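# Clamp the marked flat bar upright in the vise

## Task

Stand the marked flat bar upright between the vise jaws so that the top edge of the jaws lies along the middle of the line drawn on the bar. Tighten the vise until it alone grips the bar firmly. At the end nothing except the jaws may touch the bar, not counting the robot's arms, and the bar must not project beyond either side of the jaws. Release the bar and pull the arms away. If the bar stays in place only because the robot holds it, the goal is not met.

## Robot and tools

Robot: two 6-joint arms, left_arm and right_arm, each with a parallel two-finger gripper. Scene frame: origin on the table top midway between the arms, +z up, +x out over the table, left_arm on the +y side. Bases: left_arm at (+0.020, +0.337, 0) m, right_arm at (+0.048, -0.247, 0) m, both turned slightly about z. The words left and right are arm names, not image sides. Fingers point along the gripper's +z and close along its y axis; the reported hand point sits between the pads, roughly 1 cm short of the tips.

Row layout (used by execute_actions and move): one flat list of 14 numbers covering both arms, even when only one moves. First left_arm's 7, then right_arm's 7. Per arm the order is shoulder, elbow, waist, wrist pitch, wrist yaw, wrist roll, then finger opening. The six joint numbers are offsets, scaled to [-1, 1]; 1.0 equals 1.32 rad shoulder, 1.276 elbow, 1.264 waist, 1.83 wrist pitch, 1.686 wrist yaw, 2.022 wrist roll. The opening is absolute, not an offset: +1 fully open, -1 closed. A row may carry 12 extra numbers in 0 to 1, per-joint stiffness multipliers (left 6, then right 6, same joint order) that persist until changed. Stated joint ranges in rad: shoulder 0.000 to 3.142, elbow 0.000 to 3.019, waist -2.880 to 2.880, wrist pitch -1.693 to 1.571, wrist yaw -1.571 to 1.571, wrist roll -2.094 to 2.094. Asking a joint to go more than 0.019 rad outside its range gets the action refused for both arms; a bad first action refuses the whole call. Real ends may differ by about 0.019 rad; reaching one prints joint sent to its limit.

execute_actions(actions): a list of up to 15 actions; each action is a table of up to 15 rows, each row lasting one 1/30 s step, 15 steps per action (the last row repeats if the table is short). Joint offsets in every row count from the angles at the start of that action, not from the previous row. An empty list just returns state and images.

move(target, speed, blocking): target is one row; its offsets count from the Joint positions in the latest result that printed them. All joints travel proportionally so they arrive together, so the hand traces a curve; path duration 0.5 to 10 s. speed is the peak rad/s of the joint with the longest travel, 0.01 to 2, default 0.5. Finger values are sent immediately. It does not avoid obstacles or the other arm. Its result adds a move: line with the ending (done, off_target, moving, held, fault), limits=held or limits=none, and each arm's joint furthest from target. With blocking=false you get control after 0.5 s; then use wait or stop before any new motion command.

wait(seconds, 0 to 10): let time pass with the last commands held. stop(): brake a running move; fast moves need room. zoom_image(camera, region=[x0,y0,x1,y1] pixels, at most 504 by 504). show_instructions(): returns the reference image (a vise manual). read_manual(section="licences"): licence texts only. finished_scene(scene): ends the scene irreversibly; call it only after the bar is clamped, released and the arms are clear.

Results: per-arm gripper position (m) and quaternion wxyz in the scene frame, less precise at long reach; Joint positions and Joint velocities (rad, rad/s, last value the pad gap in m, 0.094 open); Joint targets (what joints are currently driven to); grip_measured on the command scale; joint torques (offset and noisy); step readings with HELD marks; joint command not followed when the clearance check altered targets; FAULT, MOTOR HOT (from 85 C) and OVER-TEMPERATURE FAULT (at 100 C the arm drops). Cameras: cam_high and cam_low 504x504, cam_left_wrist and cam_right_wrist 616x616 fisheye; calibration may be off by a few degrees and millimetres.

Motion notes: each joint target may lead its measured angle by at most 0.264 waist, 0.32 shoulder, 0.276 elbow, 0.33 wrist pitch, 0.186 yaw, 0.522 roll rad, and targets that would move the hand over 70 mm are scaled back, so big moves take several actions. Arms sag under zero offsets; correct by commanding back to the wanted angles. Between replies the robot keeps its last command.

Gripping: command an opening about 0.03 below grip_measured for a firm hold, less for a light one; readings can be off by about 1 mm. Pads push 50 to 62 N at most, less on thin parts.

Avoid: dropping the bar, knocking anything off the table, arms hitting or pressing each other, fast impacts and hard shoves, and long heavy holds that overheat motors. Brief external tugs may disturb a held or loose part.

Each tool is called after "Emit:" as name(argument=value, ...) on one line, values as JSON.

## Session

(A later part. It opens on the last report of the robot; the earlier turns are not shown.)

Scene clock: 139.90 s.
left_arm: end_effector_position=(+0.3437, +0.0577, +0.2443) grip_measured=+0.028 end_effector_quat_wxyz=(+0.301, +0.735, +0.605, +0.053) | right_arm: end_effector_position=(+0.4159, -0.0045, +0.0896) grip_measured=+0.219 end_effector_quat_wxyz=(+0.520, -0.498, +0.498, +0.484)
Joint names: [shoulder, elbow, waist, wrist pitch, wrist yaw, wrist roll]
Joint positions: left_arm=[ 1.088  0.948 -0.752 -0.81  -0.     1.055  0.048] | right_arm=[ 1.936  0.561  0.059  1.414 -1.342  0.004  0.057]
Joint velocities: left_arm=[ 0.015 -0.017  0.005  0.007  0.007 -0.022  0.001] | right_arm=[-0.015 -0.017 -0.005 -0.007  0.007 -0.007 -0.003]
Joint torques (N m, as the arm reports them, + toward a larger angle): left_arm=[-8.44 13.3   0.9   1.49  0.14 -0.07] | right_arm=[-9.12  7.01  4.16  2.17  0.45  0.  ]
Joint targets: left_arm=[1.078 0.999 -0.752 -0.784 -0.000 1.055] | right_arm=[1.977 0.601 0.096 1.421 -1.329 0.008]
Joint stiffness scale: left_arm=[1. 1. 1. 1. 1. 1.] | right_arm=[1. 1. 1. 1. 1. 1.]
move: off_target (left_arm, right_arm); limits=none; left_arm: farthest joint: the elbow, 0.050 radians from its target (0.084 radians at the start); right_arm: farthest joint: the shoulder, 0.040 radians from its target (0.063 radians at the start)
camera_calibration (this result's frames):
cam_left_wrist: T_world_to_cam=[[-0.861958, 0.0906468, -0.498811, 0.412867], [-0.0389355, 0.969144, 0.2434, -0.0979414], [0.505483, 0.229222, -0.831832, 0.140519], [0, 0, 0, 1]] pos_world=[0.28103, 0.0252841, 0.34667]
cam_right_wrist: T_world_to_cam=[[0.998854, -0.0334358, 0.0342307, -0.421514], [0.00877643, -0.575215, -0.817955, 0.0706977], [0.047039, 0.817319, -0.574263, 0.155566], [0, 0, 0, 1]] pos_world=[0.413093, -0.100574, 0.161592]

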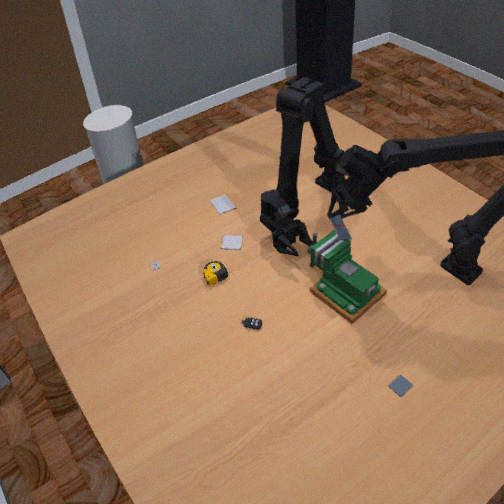

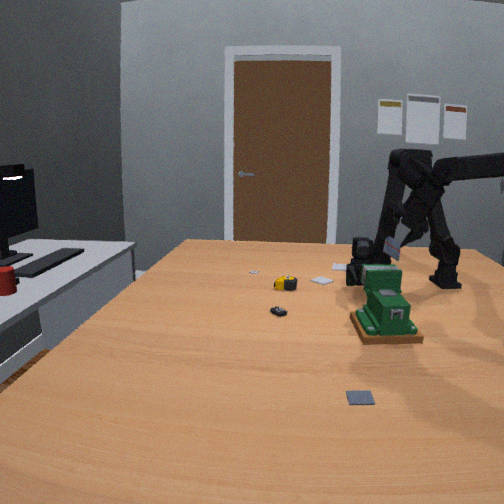

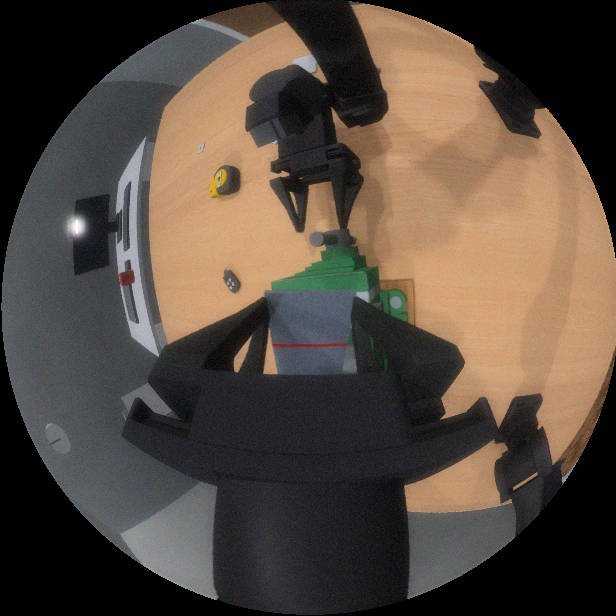

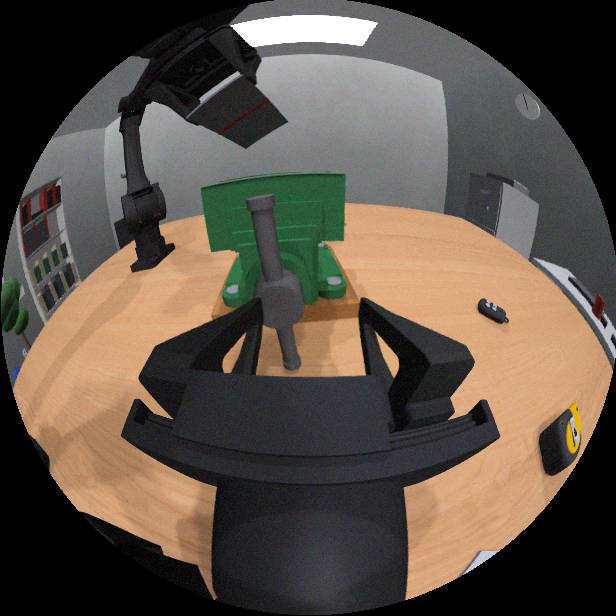

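Emit:
execute_actions(actions=[[[0, 0.03, 0, 0.01, 0, 0, 0.0, 0.0, 0, -0.025, 0, 0.008, 0, 0.22]]])

Scene clock: 141.80 s.
left_arm: end_effector_position=(+0.3437, +0.0577, +0.2443) grip_measured=+0.028 end_effector_quat_wxyz=(+0.301, +0.735, +0.605, +0.053) | right_arm: end_effector_position=(+0.4238, -0.0139, +0.0897) grip_measured=+0.219 end_effector_quat_wxyz=(+0.528, -0.488, +0.507, +0.475)
Joint names: [shoulder, elbow, waist, wrist pitch, wrist yaw, wrist roll]
Joint positions: left_arm=[ 1.088  0.948 -0.752 -0.81  -0.     1.055  0.048] | right_arm=[ 1.936  0.561  0.035  1.414 -1.33   0.004  0.057]
Joint velocities: left_arm=[ 0.005  0.017 -0.005  0.002  0.037 -0.022 -0.   ] | right_arm=[-0.005 -0.007  0.005 -0.007  0.007  0.022  0.001]
Joint torques (N m, as the arm reports them, + toward a larger angle): left_arm=[-7.51 12.71  1.12  1.48  0.15 -0.05] | right_arm=[-12.61   3.34   0.     1.87   0.    -0.04]
Joint targets: left_arm=[1.088 0.987 -0.752 -0.792 -0.000 1.055] | right_arm=[1.936 0.561 0.028 1.414 -1.328 0.004]
Joint stiffness scale: left_arm=[1. 1. 1. 1. 1. 1.] | right_arm=[1. 1. 1. 1. 1. 1.]
Step readings (joint positions):
0: left_arm=[1.088 0.948 -0.752 -0.810 -0.000 1.055] | right_arm=[1.936 0.561 0.059 1.414 -1.342 0.004]
1: left_arm=[1.088 0.948 -0.752 -0.810 -0.000 1.055] | right_arm=[1.936 0.561 0.056 1.414 -1.340 0.004]
2: left_arm=[1.088 0.948 -0.752 -0.810 -0.000 1.055] | right_arm=[1.936 0.561 0.052 1.414 -1.334 0.004]
4: left_arm=[1.088 0.948 -0.752 -0.810 -0.000 1.055] | right_arm=[1.936 0.561 0.042 1.414 -1.331 0.004]
8: left_arm=[1.088 0.948 -0.752 -0.810 -0.000 1.055] | right_arm=[1.936 0.561 0.035 1.414 -1.330 0.004]
15: Joint positions above
camera_calibration (this result's frames):
cam_left_wrist: T_world_to_cam=[[-0.861958, 0.0906468, -0.498811, 0.412867], [-0.0389355, 0.969144, 0.2434, -0.0979414], [0.505483, 0.229222, -0.831832, 0.140519], [0, 0, 0, 1]] pos_world=[0.28103, 0.0252841, 0.34667]
cam_right_wrist: T_world_to_cam=[[0.99699, -0.0696109, 0.0341268, -0.429374], [-0.0121254, -0.574791, -0.81821, 0.0742049], [0.0765721, 0.815334, -0.573905, 0.150298], [0, 0, 0, 1]] pos_world=[0.417473, -0.10978, 0.161625]

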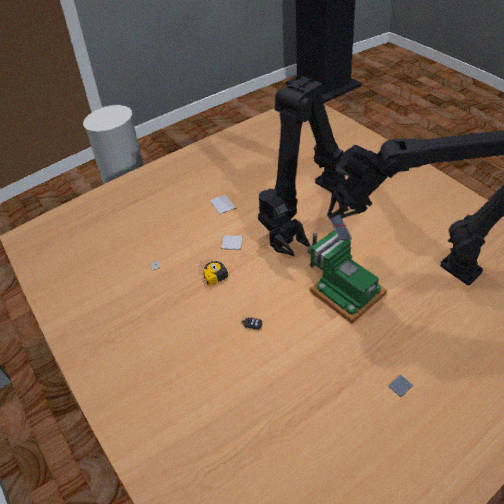

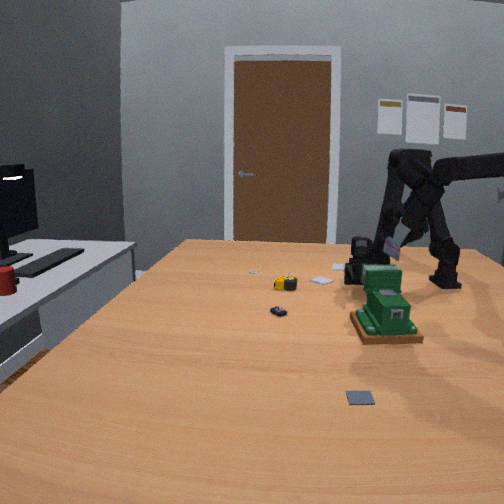

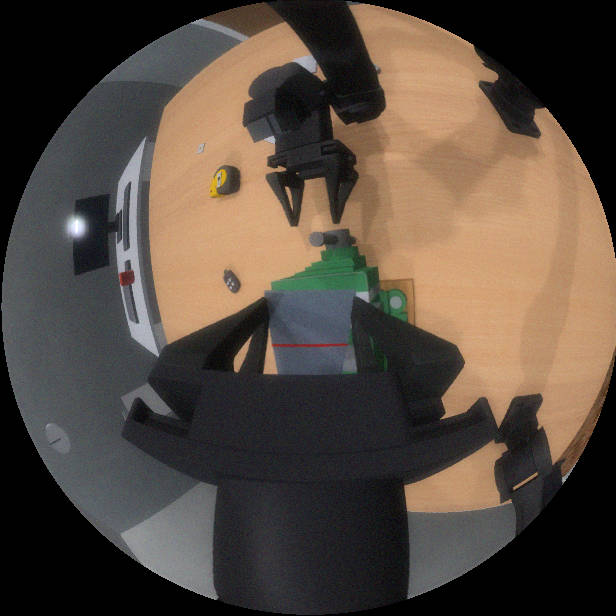

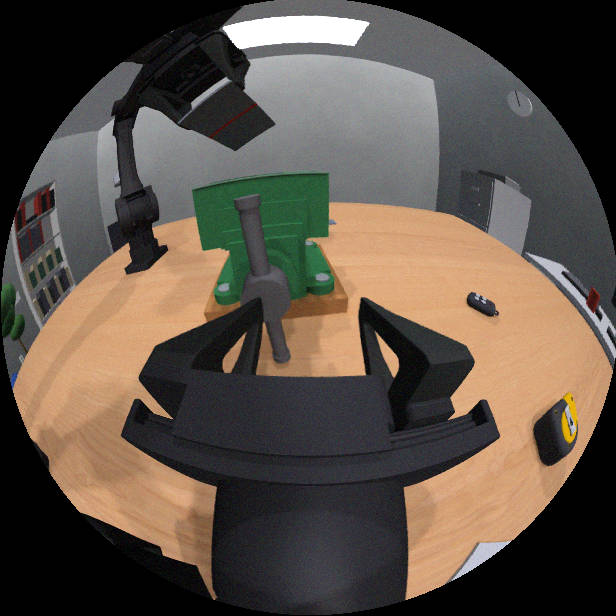

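Emit:
move(target=[0.151, -0.25, 0.396, 0.803, 0.7515, -0.526, 0.0, 0.004, -0.021, 0, 0.004, 0, 0, 0.3], speed=1.1)

Scene clock: 152.63 s.
left_arm: end_effector_position=(+0.3815, +0.0885, +0.2761) grip_measured=+0.028 end_effector_quat_wxyz=(+0.513, +0.472, +0.531, -0.482) | right_arm: end_effector_position=(+0.4171, -0.0150, +0.0863) grip_measured=+0.299 end_effector_quat_wxyz=(+0.523, -0.485, +0.512, +0.479)
Joint names: [shoulder, elbow, waist, wrist pitch, wrist yaw, wrist roll]
Joint positions: left_arm=[ 1.279  0.623 -0.259  0.628  1.264 -0.     0.048] | right_arm=[ 1.936  0.543  0.035  1.414 -1.33   0.004  0.061]
Joint velocities: left_arm=[-0.005 -0.012  0.005  0.012 -0.022 -0.051 -0.   ] | right_arm=[-0.005  0.007 -0.005 -0.007 -0.007  0.022  0.   ]
Joint torques (N m, as the arm reports them, + toward a larger angle): left_arm=[-7.57  8.81  0.61  2.14  0.29 -0.14] | right_arm=[-11.96   2.38   0.61   2.19  -0.09  -0.04]
Joint targets: left_arm=[1.287 0.629 -0.251 0.659 1.267 -0.008] | right_arm=[1.941 0.535 0.035 1.421 -1.330 0.004]
Joint stiffness scale: left_arm=[1. 1. 1. 1. 1. 1.] | right_arm=[1. 1. 1. 1. 1. 1.]
move: off_target (left_arm); limits=none; left_arm: farthest joint: the wrist pitch, 0.031 radians from its target (1.470 radians at the start); right_arm: farthest joint: the elbow, 0.009 radians from its target (0.027 radians at the start)
camera_calibration (this result's frames):
cam_left_wrist: T_world_to_cam=[[-0.996374, -0.0807877, 0.0266924, 0.379832], [-0.0691045, 0.58538, -0.807808, 0.201737], [0.0496358, -0.806724, -0.588841, 0.339286], [0, 0, 0, 1]] pos_world=[0.375555, 0.186303, 0.352612]
cam_right_wrist: T_world_to_cam=[[0.997446, -0.0695335, 0.0163381, -0.421296], [-0.0268769, -0.577299, -0.816091, 0.0766132], [0.0661776, 0.813567, -0.577693, 0.154425], [0, 0, 0, 1]] pos_world=[0.412059, -0.1107, 0.158617]

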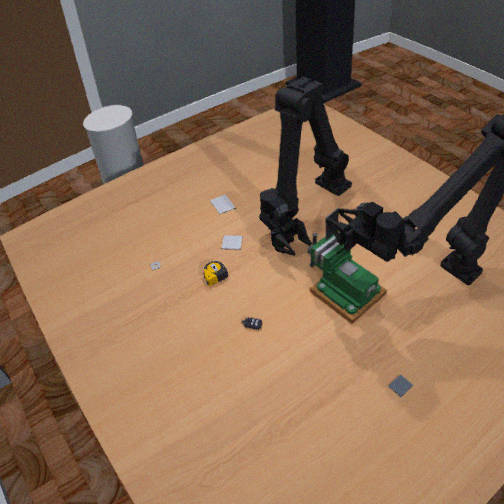

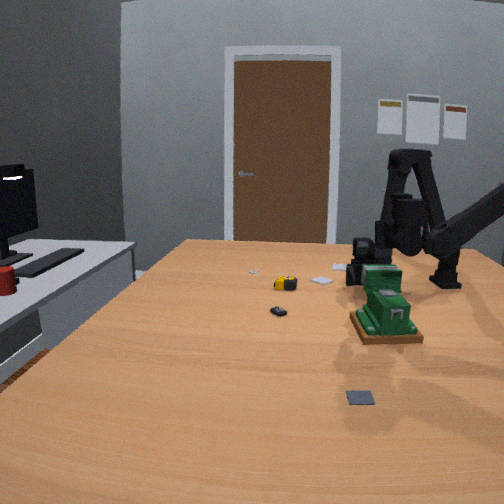

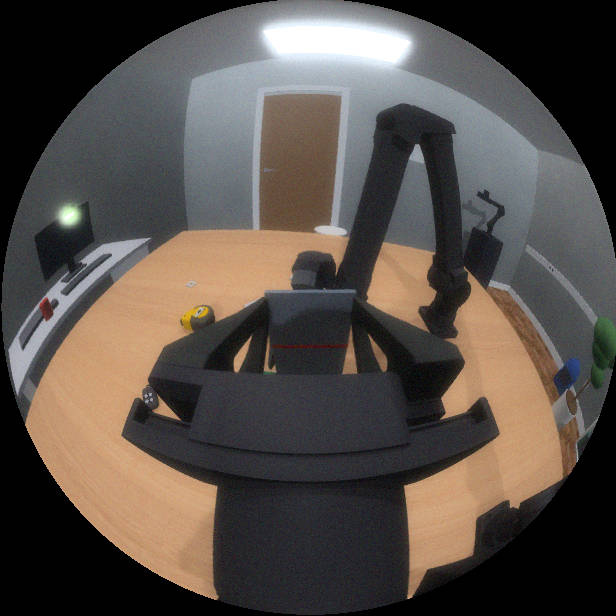

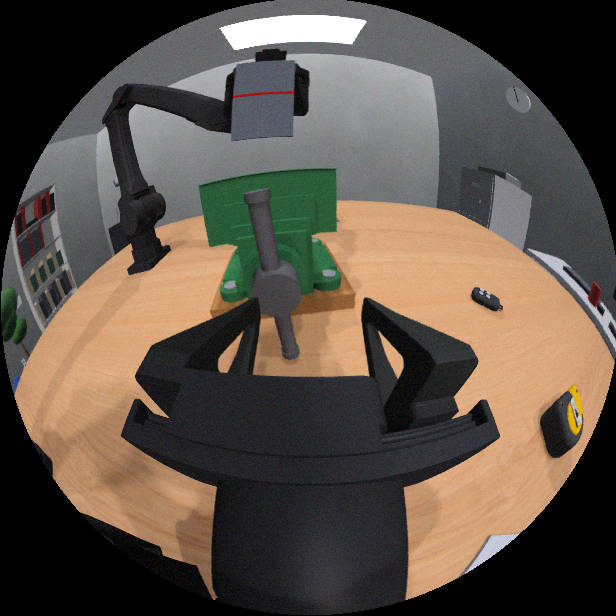

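Emit:
zoom_image(camera="cam_right_wrist", region=[190, 40, 390, 370])

Region (190, 40, 390, 370) of cam_right_wrist's 616x616 image, scaled by 1.527, with more detail than that image has; it fills the left 305 columns of this view, and the rest is white.

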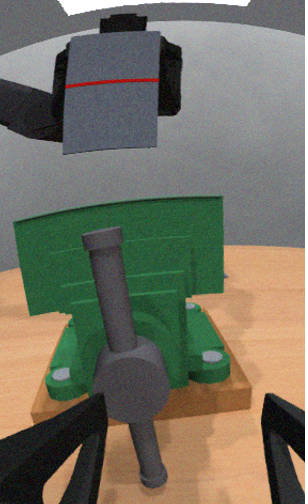

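Emit:
execute_actions(actions=[[[0.007,-0.002,-0.002,0.009,0,0,0.0, 0.004,-0.008,0,0.004,0,0,0.3],[0.013,-0.004,-0.004,0.017,0,0,0.0, 0.004,-0.013,0,0.004,0,0,0.3],[0.021,-0.006,-0.006,0.028,0,0,0.0, 0.004,-0.013,0,0.004,0,0,0.3],[0.029,-0.009,-0.008,0.039,0,0,0.0, 0.004,-0.013,0,0.004,0,0,0.3],[0.038,-0.011,-0.010,0.05,0,0,0.0, 0.004,-0.013,0,0.004,0,0,0.3],[0.046,-0.013,-0.012,0.061,0,0,0.0, 0.004,-0.013,0,0.004,0,0,0.3],[0.053,-0.015,-0.014,0.07,0,0,0.0, 0.004,-0.013,0,0.004,0,0,0.3],[0.059,-0.017,-0.016,0.078,-0.002,0,0.0, 0.004,-0.013,0,0.004,0,0,0.3],[0.063,-0.018,-0.017,0.083,-0.003,0,0.0, 0.004,-0.013,0,0.004,0,0,0.3],[0.065,-0.019,-0.017,0.086,-0.003,0,0.0, 0.004,-0.013,0,0.004,0,0,0.3]],[[0.006,0,-0.005,0.012,0,0,0.0, 0.004,-0.004,0.006,0.004,0,0,0.3],[0.006,0,-0.005,0.012,0,0,0.0, 0.004,-0.004,0.012,0.004,0,0,0.3],[0.006,0,-0.005,0.012,0,0,0.0, 0.004,-0.004,0.019,0.004,0,0,0.3],[0.006,0,-0.005,0.012,0,0,0.0, 0.004,-0.004,0.026,0.004,0,0,0.3],[0.006,0,-0.005,0.012,0,0,0.0, 0.004,-0.004,0.033,0.004,0,0,0.3],[0.006,0,-0.005,0.012,0,0,0.0, 0.004,-0.004,0.04,0.004,0,0,0.3],[0.006,0,-0.005,0.012,0,0,0.0, 0.004,-0.004,0.047,0.004,0,0,0.3],[0.006,0,-0.005,0.012,0,0,0.0, 0.004,-0.004,0.054,0.004,0,0,0.3],[0.006,0,-0.005,0.012,0,0,0.0, 0.004,-0.004,0.06,0.004,0,0,0.3],[0.006,0,-0.005,0.012,0,0,0.0, 0.004,-0.004,0.066,0.004,0,0,0.3],[0.006,0,-0.005,0.012,0,0,0.0, 0.004,-0.004,0.07,0.004,0,0,0.3],[0.006,0,-0.005,0.012,0,0,0.0, 0.004,-0.004,0.073,0.004,0,0,0.3]]])

Scene clock: 165.70 s.
left_arm: end_effector_position=(+0.3822, +0.0853, +0.2431) grip_measured=+0.028 end_effector_quat_wxyz=(+0.512, +0.473, +0.530, -0.483) | right_arm: end_effector_position=(+0.3917, +0.0160, +0.0846) grip_measured=+0.299 end_effector_quat_wxyz=(+0.498, -0.505, +0.493, +0.503)
Joint names: [shoulder, elbow, waist, wrist pitch, wrist yaw, wrist roll]
Joint positions: left_arm=[ 1.365  0.586 -0.267  0.751  1.261 -0.001  0.048] | right_arm=[ 1.936  0.534  0.124  1.414 -1.33   0.004  0.061]
Joint velocities: left_arm=[ 0.005  0.012  0.005 -0.012  0.037  0.022 -0.001] | right_arm=[-0.015  0.007  0.024 -0.012 -0.051  0.081  0.   ]
Joint torques (N m, as the arm reports them, + toward a larger angle): left_arm=[-7.8   7.74  0.03  1.71  0.14 -0.03] | right_arm=[-12.03   2.68   0.65   2.19  -0.1   -0.04]
Joint targets: left_arm=[1.373 0.590 -0.273 0.772 1.261 -0.001] | right_arm=[1.941 0.529 0.127 1.421 -1.330 0.004]
Joint stiffness scale: left_arm=[1. 1. 1. 1. 1. 1.] | right_arm=[1. 1. 1. 1. 1. 1.]
Step readings (joint positions; steps 1 to 15: 1st action; 16 to 30: 2nd action):
0: left_arm=[1.279 0.623 -0.259 0.628 1.264 -0.001] | right_arm=[1.936 0.543 0.035 1.414 -1.330 0.004]
1: left_arm=[1.279 0.622 -0.259 0.628 1.264 -0.001] | right_arm=[1.936 0.543 0.035 1.414 -1.330 0.004]
2: left_arm=[1.279 0.621 -0.259 0.628 1.264 -0.001] | right_arm=[1.936 0.542 0.035 1.414 -1.330 0.004]
4: left_arm=[1.285 0.616 -0.259 0.644 1.264 -0.001] | right_arm=[1.936 0.538 0.035 1.414 -1.330 0.004]
8: left_arm=[1.325 0.604 -0.260 0.710 1.263 -0.001] | right_arm=[1.936 0.534 0.035 1.414 -1.330 0.004]
15: left_arm=[1.365 0.590 -0.267 0.750 1.261 -0.001] | right_arm=[1.936 0.534 0.035 1.414 -1.330 0.004]
16: left_arm=[1.365 0.590 -0.267 0.751 1.261 -0.001] | right_arm=[1.936 0.534 0.035 1.414 -1.330 0.004]
17: left_arm=[1.365 0.590 -0.267 0.751 1.261 -0.001] | right_arm=[1.936 0.534 0.035 1.414 -1.330 0.004]
19: left_arm=[1.365 0.588 -0.267 0.751 1.261 -0.001] | right_arm=[1.936 0.534 0.039 1.414 -1.330 0.004]
23: left_arm=[1.365 0.586 -0.267 0.751 1.261 -0.001] | right_arm=[1.936 0.534 0.071 1.414 -1.330 0.004]
30: Joint positions above
camera_calibration (this result's frames):
cam_left_wrist: T_world_to_cam=[[-0.996742, -0.0758511, 0.0274161, 0.380744], [-0.0667961, 0.585817, -0.807686, 0.176034], [0.0452031, -0.806886, -0.588975, 0.318942], [0, 0, 0, 1]] pos_world=[0.376845, 0.183106, 0.319591]
cam_right_wrist: T_world_to_cam=[[0.999786, 0.0193088, 0.00744135, -0.395421], [0.0172535, -0.579305, -0.814928, 0.0751343], [-0.0114244, 0.814882, -0.579514, 0.160442], [0, 0, 0, 1]] pos_world=[0.395873, -0.0795806, 0.15715]

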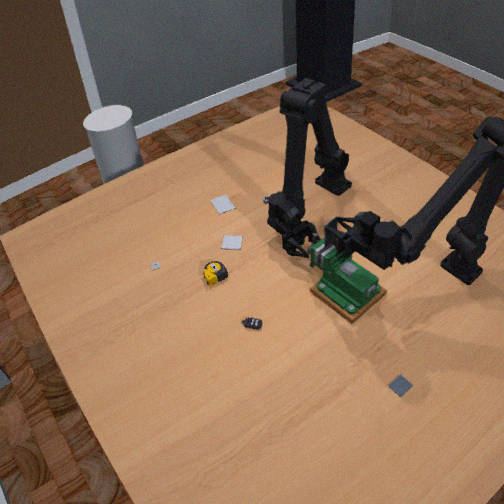

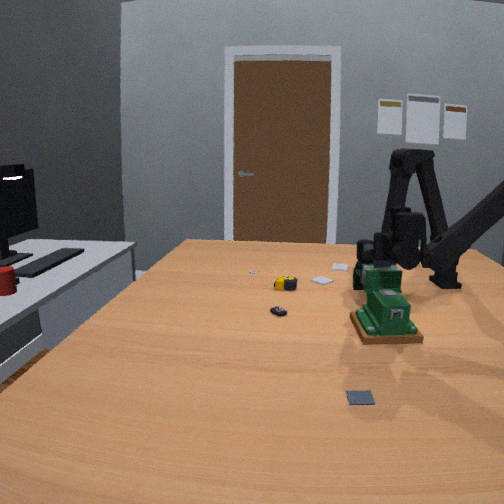

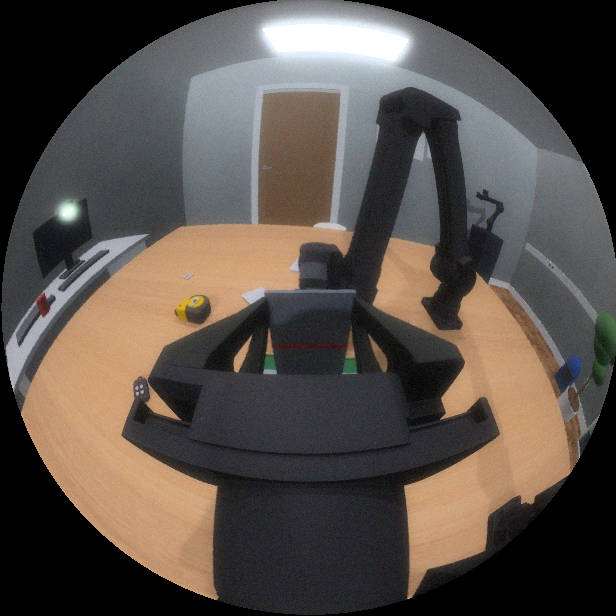

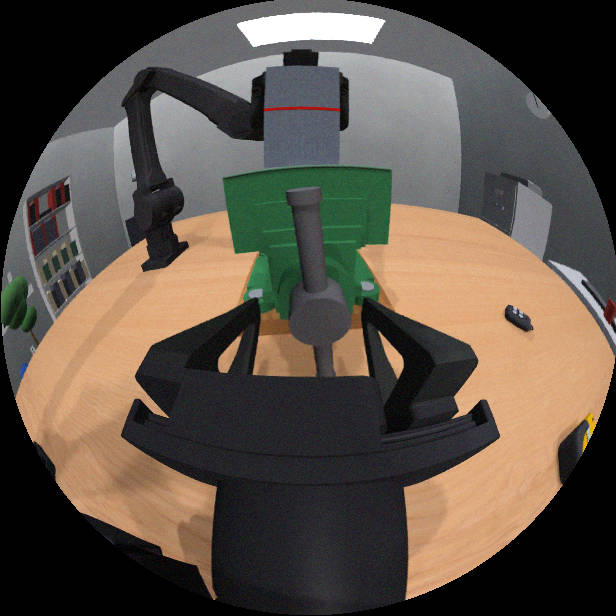

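Emit:
zoom_image(camera="cam_high", region=[280, 200, 380, 290])

Emit:
zoom_image(camera="cam_left_wrist", region=[230, 280, 390, 385])

Emit:
zoom_image(camera="cam_right_wrist", region=[210, 50, 410, 380])

Region (280, 200, 380, 290) of cam_high's 504x504 image, scaled by 5.040, with more detail than that image has; it fills the top 454 rows of this view, and the rest is white.

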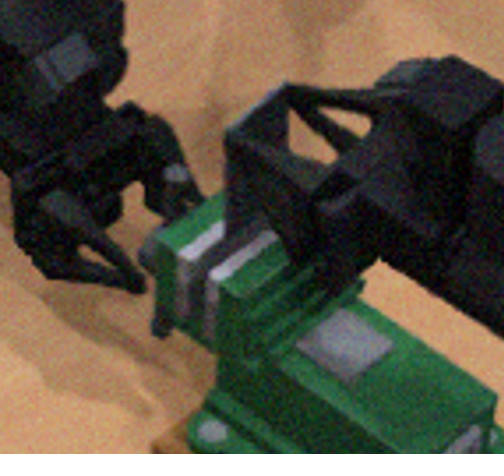

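Region (230, 280, 390, 385) of cam_left_wrist's 616x616 image, scaled by 3.150, with more detail than that image has; it fills the top 331 rows of this view, and the rest is white.

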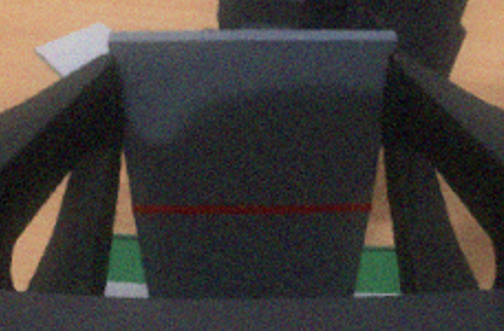

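Region (210, 50, 410, 380) of cam_right_wrist's 616x616 image, scaled by 1.527, with more detail than that image has; it fills the left 305 columns of this view, and the rest is white.

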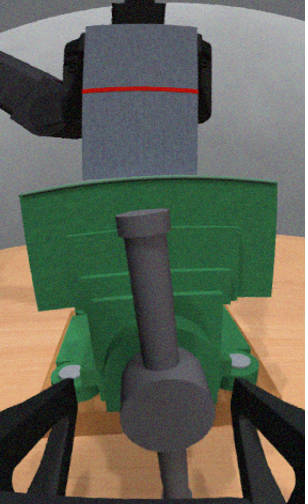

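Emit:
move(target=[0.1045, -0.020, -0.004, 0.1167, 0, 0, 0.0, 0.004, -0.003, 0.002, 0.004, 0, 0.964, 0.3], speed=1.8)

Scene clock: 173.80 s.
left_arm: end_effector_position=(+0.3860, +0.0844, +0.2058) grip_measured=+0.028 end_effector_quat_wxyz=(+0.520, +0.478, +0.522, -0.479) | right_arm: end_effector_position=(+0.3944, +0.0157, +0.0853) grip_measured=+0.299 end_effector_quat_wxyz=(-0.121, +0.114, +0.697, +0.698)
Joint names: [shoulder, elbow, waist, wrist pitch, wrist yaw, wrist roll]
Joint positions: left_arm=[ 1.492  0.557 -0.267  0.933  1.261 -0.001  0.048] | right_arm=[ 1.936  0.537  0.122  1.414 -1.325  1.92   0.061]
Joint velocities: left_arm=[-0.005 -0.007  0.005 -0.022  0.007 -0.007  0.001] | right_arm=[-0.015  0.002 -0.015 -0.007 -0.007 -0.081 -0.001]
Joint torques (N m, as the arm reports them, + toward a larger angle): left_arm=[-7.95  6.82 -0.91  2.03  0.13 -0.12] | right_arm=[-12.     2.51   1.05   2.28  -0.31   0.21]
Joint targets: left_arm=[1.503 0.561 -0.272 0.964 1.261 -0.001] | right_arm=[1.941 0.530 0.126 1.421 -1.330 1.953]
Joint stiffness scale: left_arm=[1. 1. 1. 1. 1. 1.] | right_arm=[1. 1. 1. 1. 1. 1.]
move: off_target (left_arm, right_arm); limits=none; left_arm: farthest joint: the wrist pitch, 0.032 radians from its target (0.214 radians at the start); right_arm: farthest joint: the wrist roll, 0.033 radians from its target (1.949 radians at the start)
camera_calibration (this result's frames):
cam_left_wrist: T_world_to_cam=[[-0.997123, -0.075764, 0.00227838, 0.390751], [-0.0460074, 0.581064, -0.812557, 0.140045], [0.0602387, -0.810324, -0.582878, 0.289348], [0, 0, 0, 1]] pos_world=[0.37864, 0.182695, 0.281559]
cam_right_wrist: T_world_to_cam=[[-0.328439, 0.00291537, -0.944521, 0.207203], [-0.763058, -0.590171, 0.263517, 0.291372], [-0.55666, 0.807273, 0.19606, 0.310119], [0, 0, 0, 1]] pos_world=[0.463018, -0.0789954, 0.0581242]

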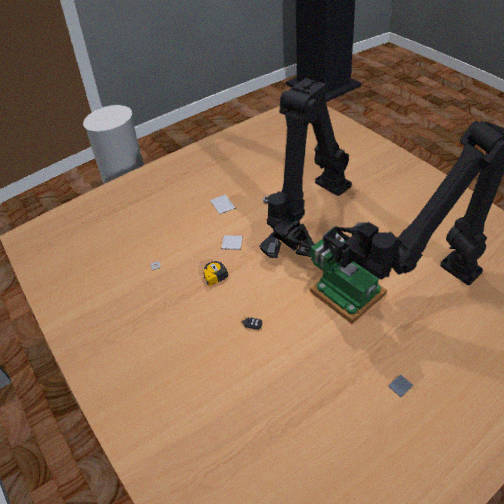

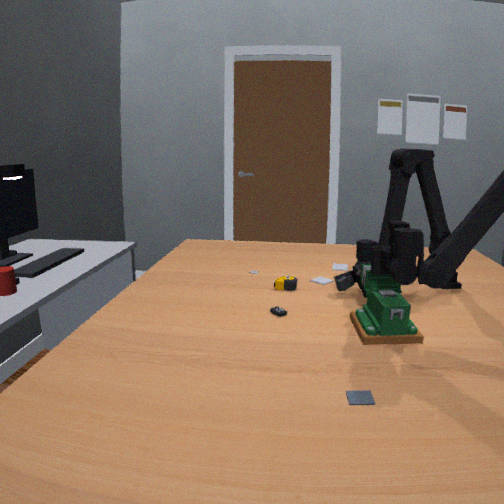

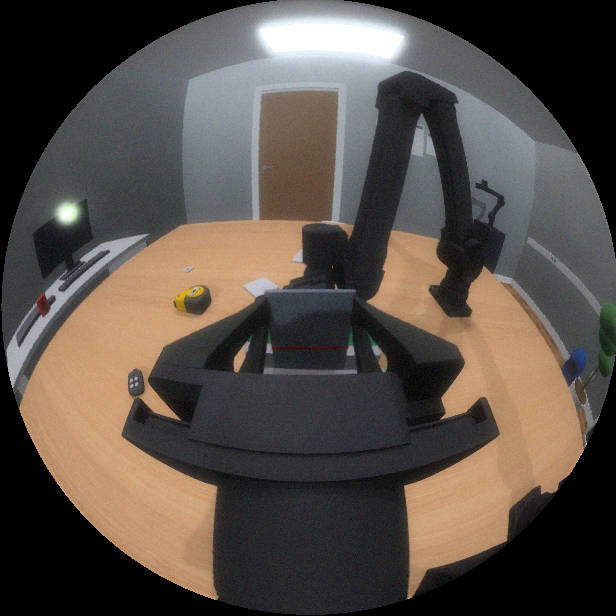

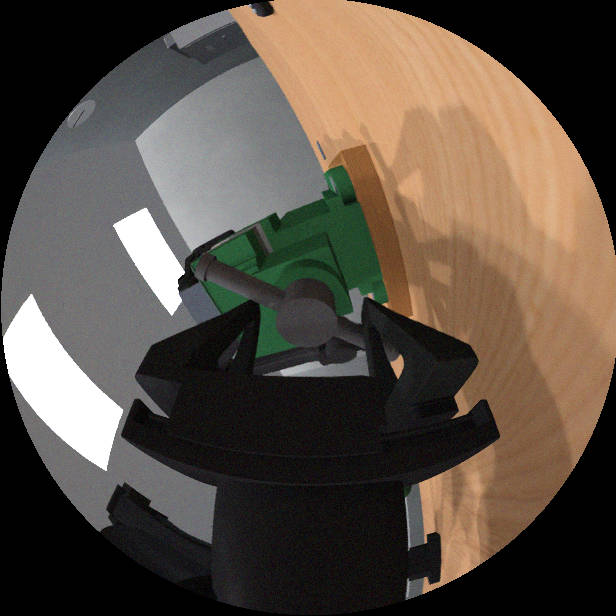

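Emit:
zoom_image(camera="cam_left_wrist", region=[230, 280, 390, 385])

Region (230, 280, 390, 385) of cam_left_wrist's 616x616 image, scaled by 3.150, with more detail than that image has; it fills the top 331 rows of this view, and the rest is white.

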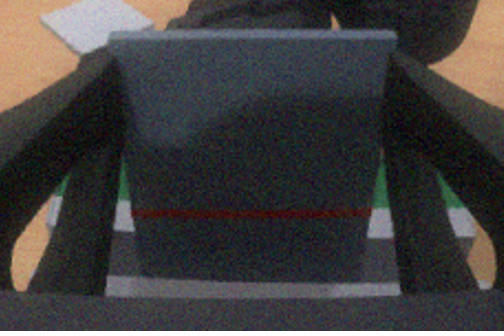

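Emit:
execute_actions(actions=[[[0.006,0,0.004,0.012,0.005,0,0.0, 0.004,-0.003,-0.004,0.004,0,-0.06,0.3],[0.006,0,0.008,0.012,0.01,0,0.0, 0.004,-0.003,-0.01,0.004,0,-0.15,0.3],[0.006,0,0.012,0.012,0.015,0,0.0, 0.004,-0.003,-0.017,0.004,0,-0.25,0.3],[0.006,0,0.016,0.012,0.02,0,0.0, 0.004,-0.003,-0.024,0.004,0,-0.35,0.3],[0.006,0,0.016,0.012,0.023,0,0.0, 0.004,-0.003,-0.031,0.004,0,-0.45,0.3],[0.006,0,0.016,0.012,0.023,0,0.0, 0.004,-0.003,-0.038,0.004,0,-0.55,0.3],[0.006,0,0.016,0.012,0.023,0,0.0, 0.004,-0.003,-0.044,0.004,0,-0.65,0.3],[0.006,0,0.016,0.012,0.023,0,0.0, 0.004,-0.003,-0.049,0.004,0,-0.75,0.3],[0.006,0,0.016,0.012,0.023,0,0.0, 0.004,-0.003,-0.049,0.004,0,-0.84,0.3],[0.006,0,0.016,0.012,0.023,0,0.0, 0.004,-0.003,-0.049,0.004,0,-0.91,0.3],[0.006,0,0.016,0.012,0.023,0,0.0, 0.004,-0.003,-0.049,0.004,0,-0.957,0.3]]])

Scene clock: 182.67 s.
left_arm: end_effector_position=(+0.3807, +0.0864, +0.2050) grip_measured=+0.028 end_effector_quat_wxyz=(+0.512, +0.485, +0.515, -0.487) | right_arm: end_effector_position=(+0.4094, -0.0054, +0.0853) grip_measured=+0.299 end_effector_quat_wxyz=(+0.345, -0.312, +0.633, +0.619)
Joint names: [shoulder, elbow, waist, wrist pitch, wrist yaw, wrist roll]
Joint positions: left_arm=[ 1.492  0.555 -0.261  0.933  1.296 -0.001  0.048] | right_arm=[ 1.936  0.537  0.062  1.414 -1.325  0.619  0.061]
Joint velocities: left_arm=[-0.015 -0.007 -0.005 -0.017 -0.051  0.037 -0.   ] | right_arm=[-0.015  0.007 -0.015  0.007 -0.007 -2.762 -0.   ]
Joint torques (N m, as the arm reports them, + toward a larger angle): left_arm=[-8.27  6.74  1.02  1.62  0.21  0.03] | right_arm=[-11.54   2.74   0.51   2.33  -0.09  -0.23]
Joint targets: left_arm=[1.500 0.557 -0.247 0.954 1.300 -0.001] | right_arm=[1.941 0.534 0.060 1.421 -1.325 0.194]
Joint stiffness scale: left_arm=[1. 1. 1. 1. 1. 1.] | right_arm=[1. 1. 1. 1. 1. 1.]
Step readings (joint positions):
0: left_arm=[1.492 0.557 -0.267 0.933 1.261 -0.001] | right_arm=[1.936 0.537 0.122 1.414 -1.325 1.920]
1: left_arm=[1.492 0.557 -0.267 0.933 1.263 -0.001] | right_arm=[1.936 0.537 0.122 1.414 -1.325 1.904]
2: left_arm=[1.492 0.557 -0.267 0.933 1.269 -0.001] | right_arm=[1.936 0.537 0.122 1.414 -1.325 1.859]
4: left_arm=[1.492 0.557 -0.266 0.933 1.285 -0.001] | right_arm=[1.936 0.537 0.118 1.414 -1.325 1.688]
8: left_arm=[1.492 0.556 -0.262 0.933 1.296 -0.001] | right_arm=[1.936 0.537 0.089 1.414 -1.325 1.299]
15: Joint positions above
camera_calibration (this result's frames):
cam_left_wrist: T_world_to_cam=[[-0.998911, -0.046448, 0.00450564, 0.38337], [-0.0307499, 0.582516, -0.812238, 0.132037], [0.0351022, -0.811491, -0.583309, 0.300542], [0, 0, 0, 1]] pos_world=[0.376462, 0.184781, 0.280827]
cam_right_wrist: T_world_to_cam=[[0.822167, -0.0364309, -0.56808, -0.291171], [-0.489168, -0.555598, -0.672329, 0.258228], [-0.29113, 0.830653, -0.474615, 0.284109], [0, 0, 0, 1]] pos_world=[0.448421, -0.103133, 0.143048]

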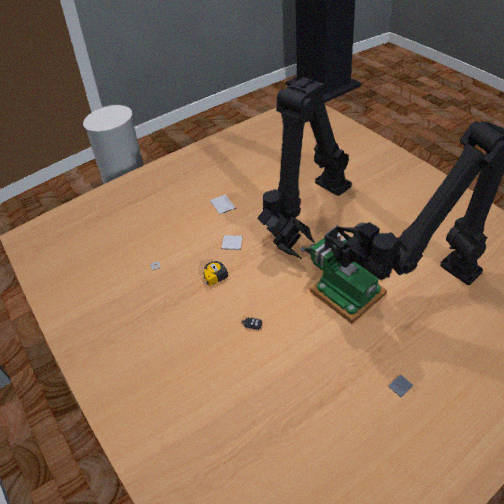

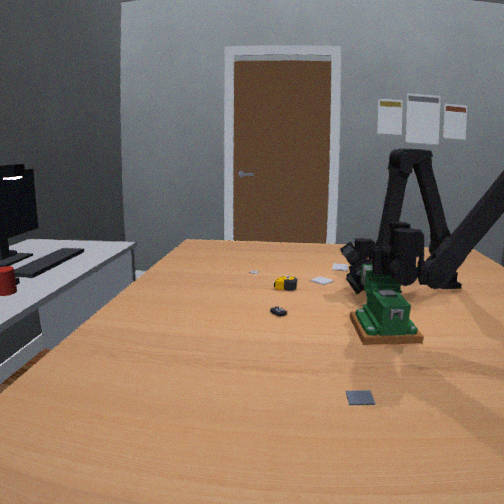

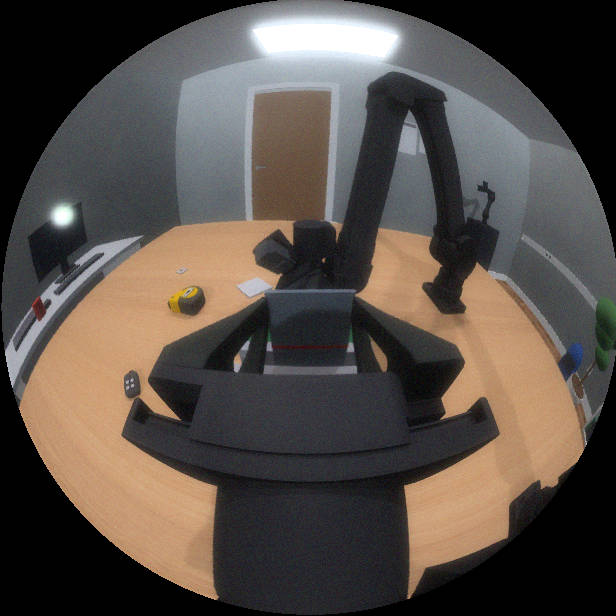

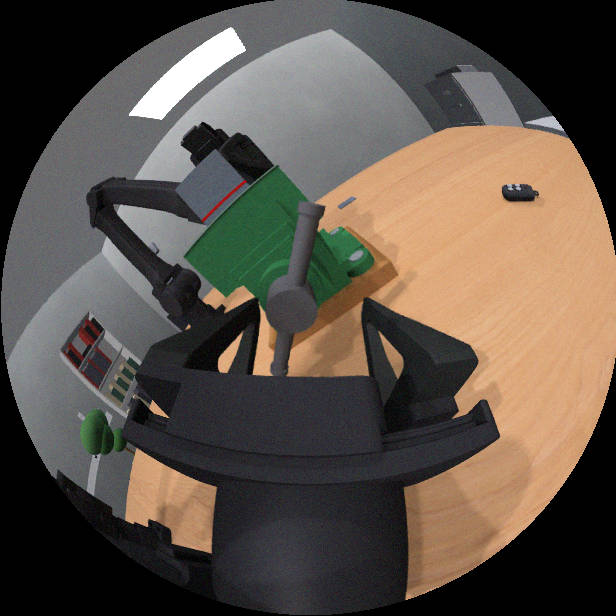

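Emit:
execute_actions(actions=[])

Emit:
zoom_image(camera="cam_right_wrist", region=[190, 100, 370, 230])

Emit:
zoom_image(camera="cam_left_wrist", region=[230, 280, 390, 385])

Scene clock: 183.57 s.
left_arm: end_effector_position=(+0.3807, +0.0864, +0.2050) grip_measured=+0.028 end_effector_quat_wxyz=(+0.512, +0.485, +0.515, -0.487) | right_arm: end_effector_position=(+0.4094, -0.0054, +0.0853) grip_measured=+0.299 end_effector_quat_wxyz=(+0.463, -0.434, +0.556, +0.536)
Joint names: [shoulder, elbow, waist, wrist pitch, wrist yaw, wrist roll]
Joint positions: left_arm=[ 1.492  0.555 -0.261  0.933  1.296 -0.001  0.048] | right_arm=[ 1.936  0.537  0.062  1.414 -1.325  0.211  0.061]
Joint velocities: left_arm=[-0.005  0.002 -0.005  0.007  0.007  0.022  0.001] | right_arm=[-0.005  0.007 -0.005 -0.012 -0.007  0.022 -0.001]
Joint torques (N m, as the arm reports them, + toward a larger angle): left_arm=[-8.85  6.74 -0.02  1.59  0.28 -0.05] | right_arm=[-11.97   2.77   0.36   2.21  -0.1   -0.24]
Joint targets: left_arm=[1.500 0.557 -0.247 0.954 1.300 -0.001] | right_arm=[1.941 0.534 0.060 1.421 -1.325 0.194]
Joint stiffness scale: left_arm=[1. 1. 1. 1. 1. 1.] | right_arm=[1. 1. 1. 1. 1. 1.]
camera_calibration (this result's frames):
cam_left_wrist: T_world_to_cam=[[-0.998911, -0.046448, 0.00450564, 0.38337], [-0.0307499, 0.582516, -0.812238, 0.132037], [0.0351022, -0.811491, -0.583309, 0.300542], [0, 0, 0, 1]] pos_world=[0.376462, 0.184781, 0.280827]
cam_right_wrist: T_world_to_cam=[[0.979788, -0.0457112, -0.194747, -0.387587], [-0.185656, -0.570284, -0.800193, 0.144798], [-0.0744831, 0.820175, -0.567244, 0.203259], [0, 0, 0, 1]] pos_world=[0.421775, -0.101849, 0.155683]

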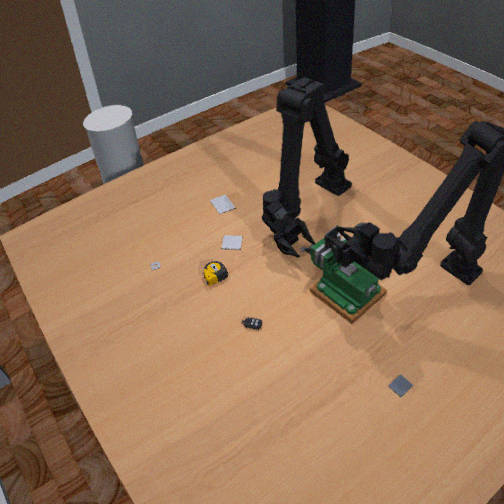

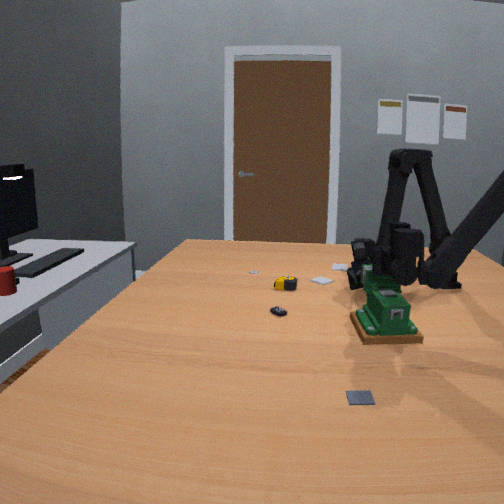

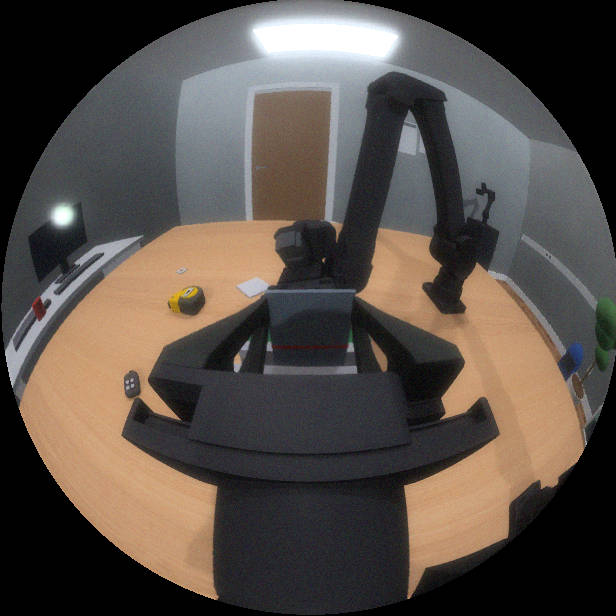

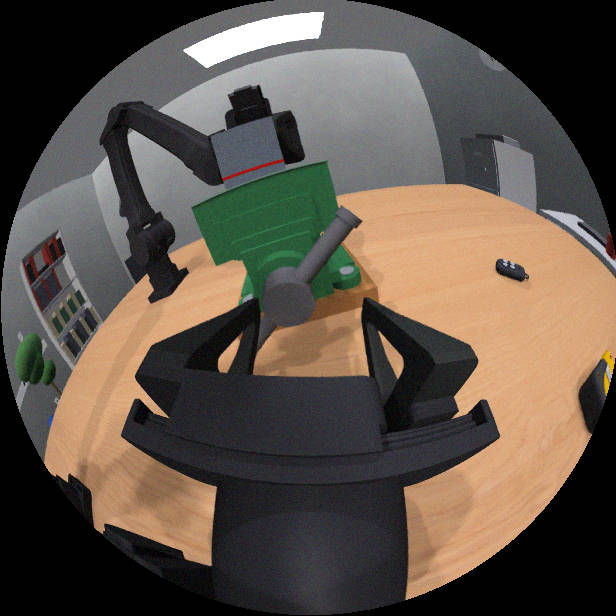

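Region (190, 100, 370, 230) of cam_right_wrist's 616x616 image, scaled by 2.800, with more detail than that image has.

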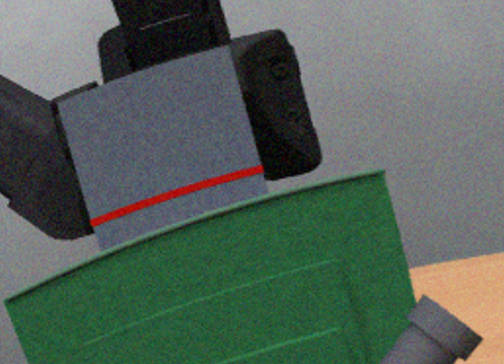

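Region (230, 280, 390, 385) of cam_left_wrist's 616x616 image, scaled by 3.150, with more detail than that image has; it fills the top 331 rows of this view, and the rest is white.

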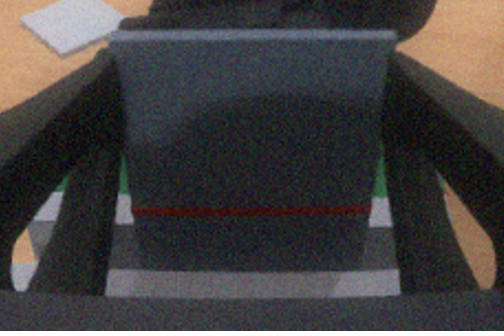

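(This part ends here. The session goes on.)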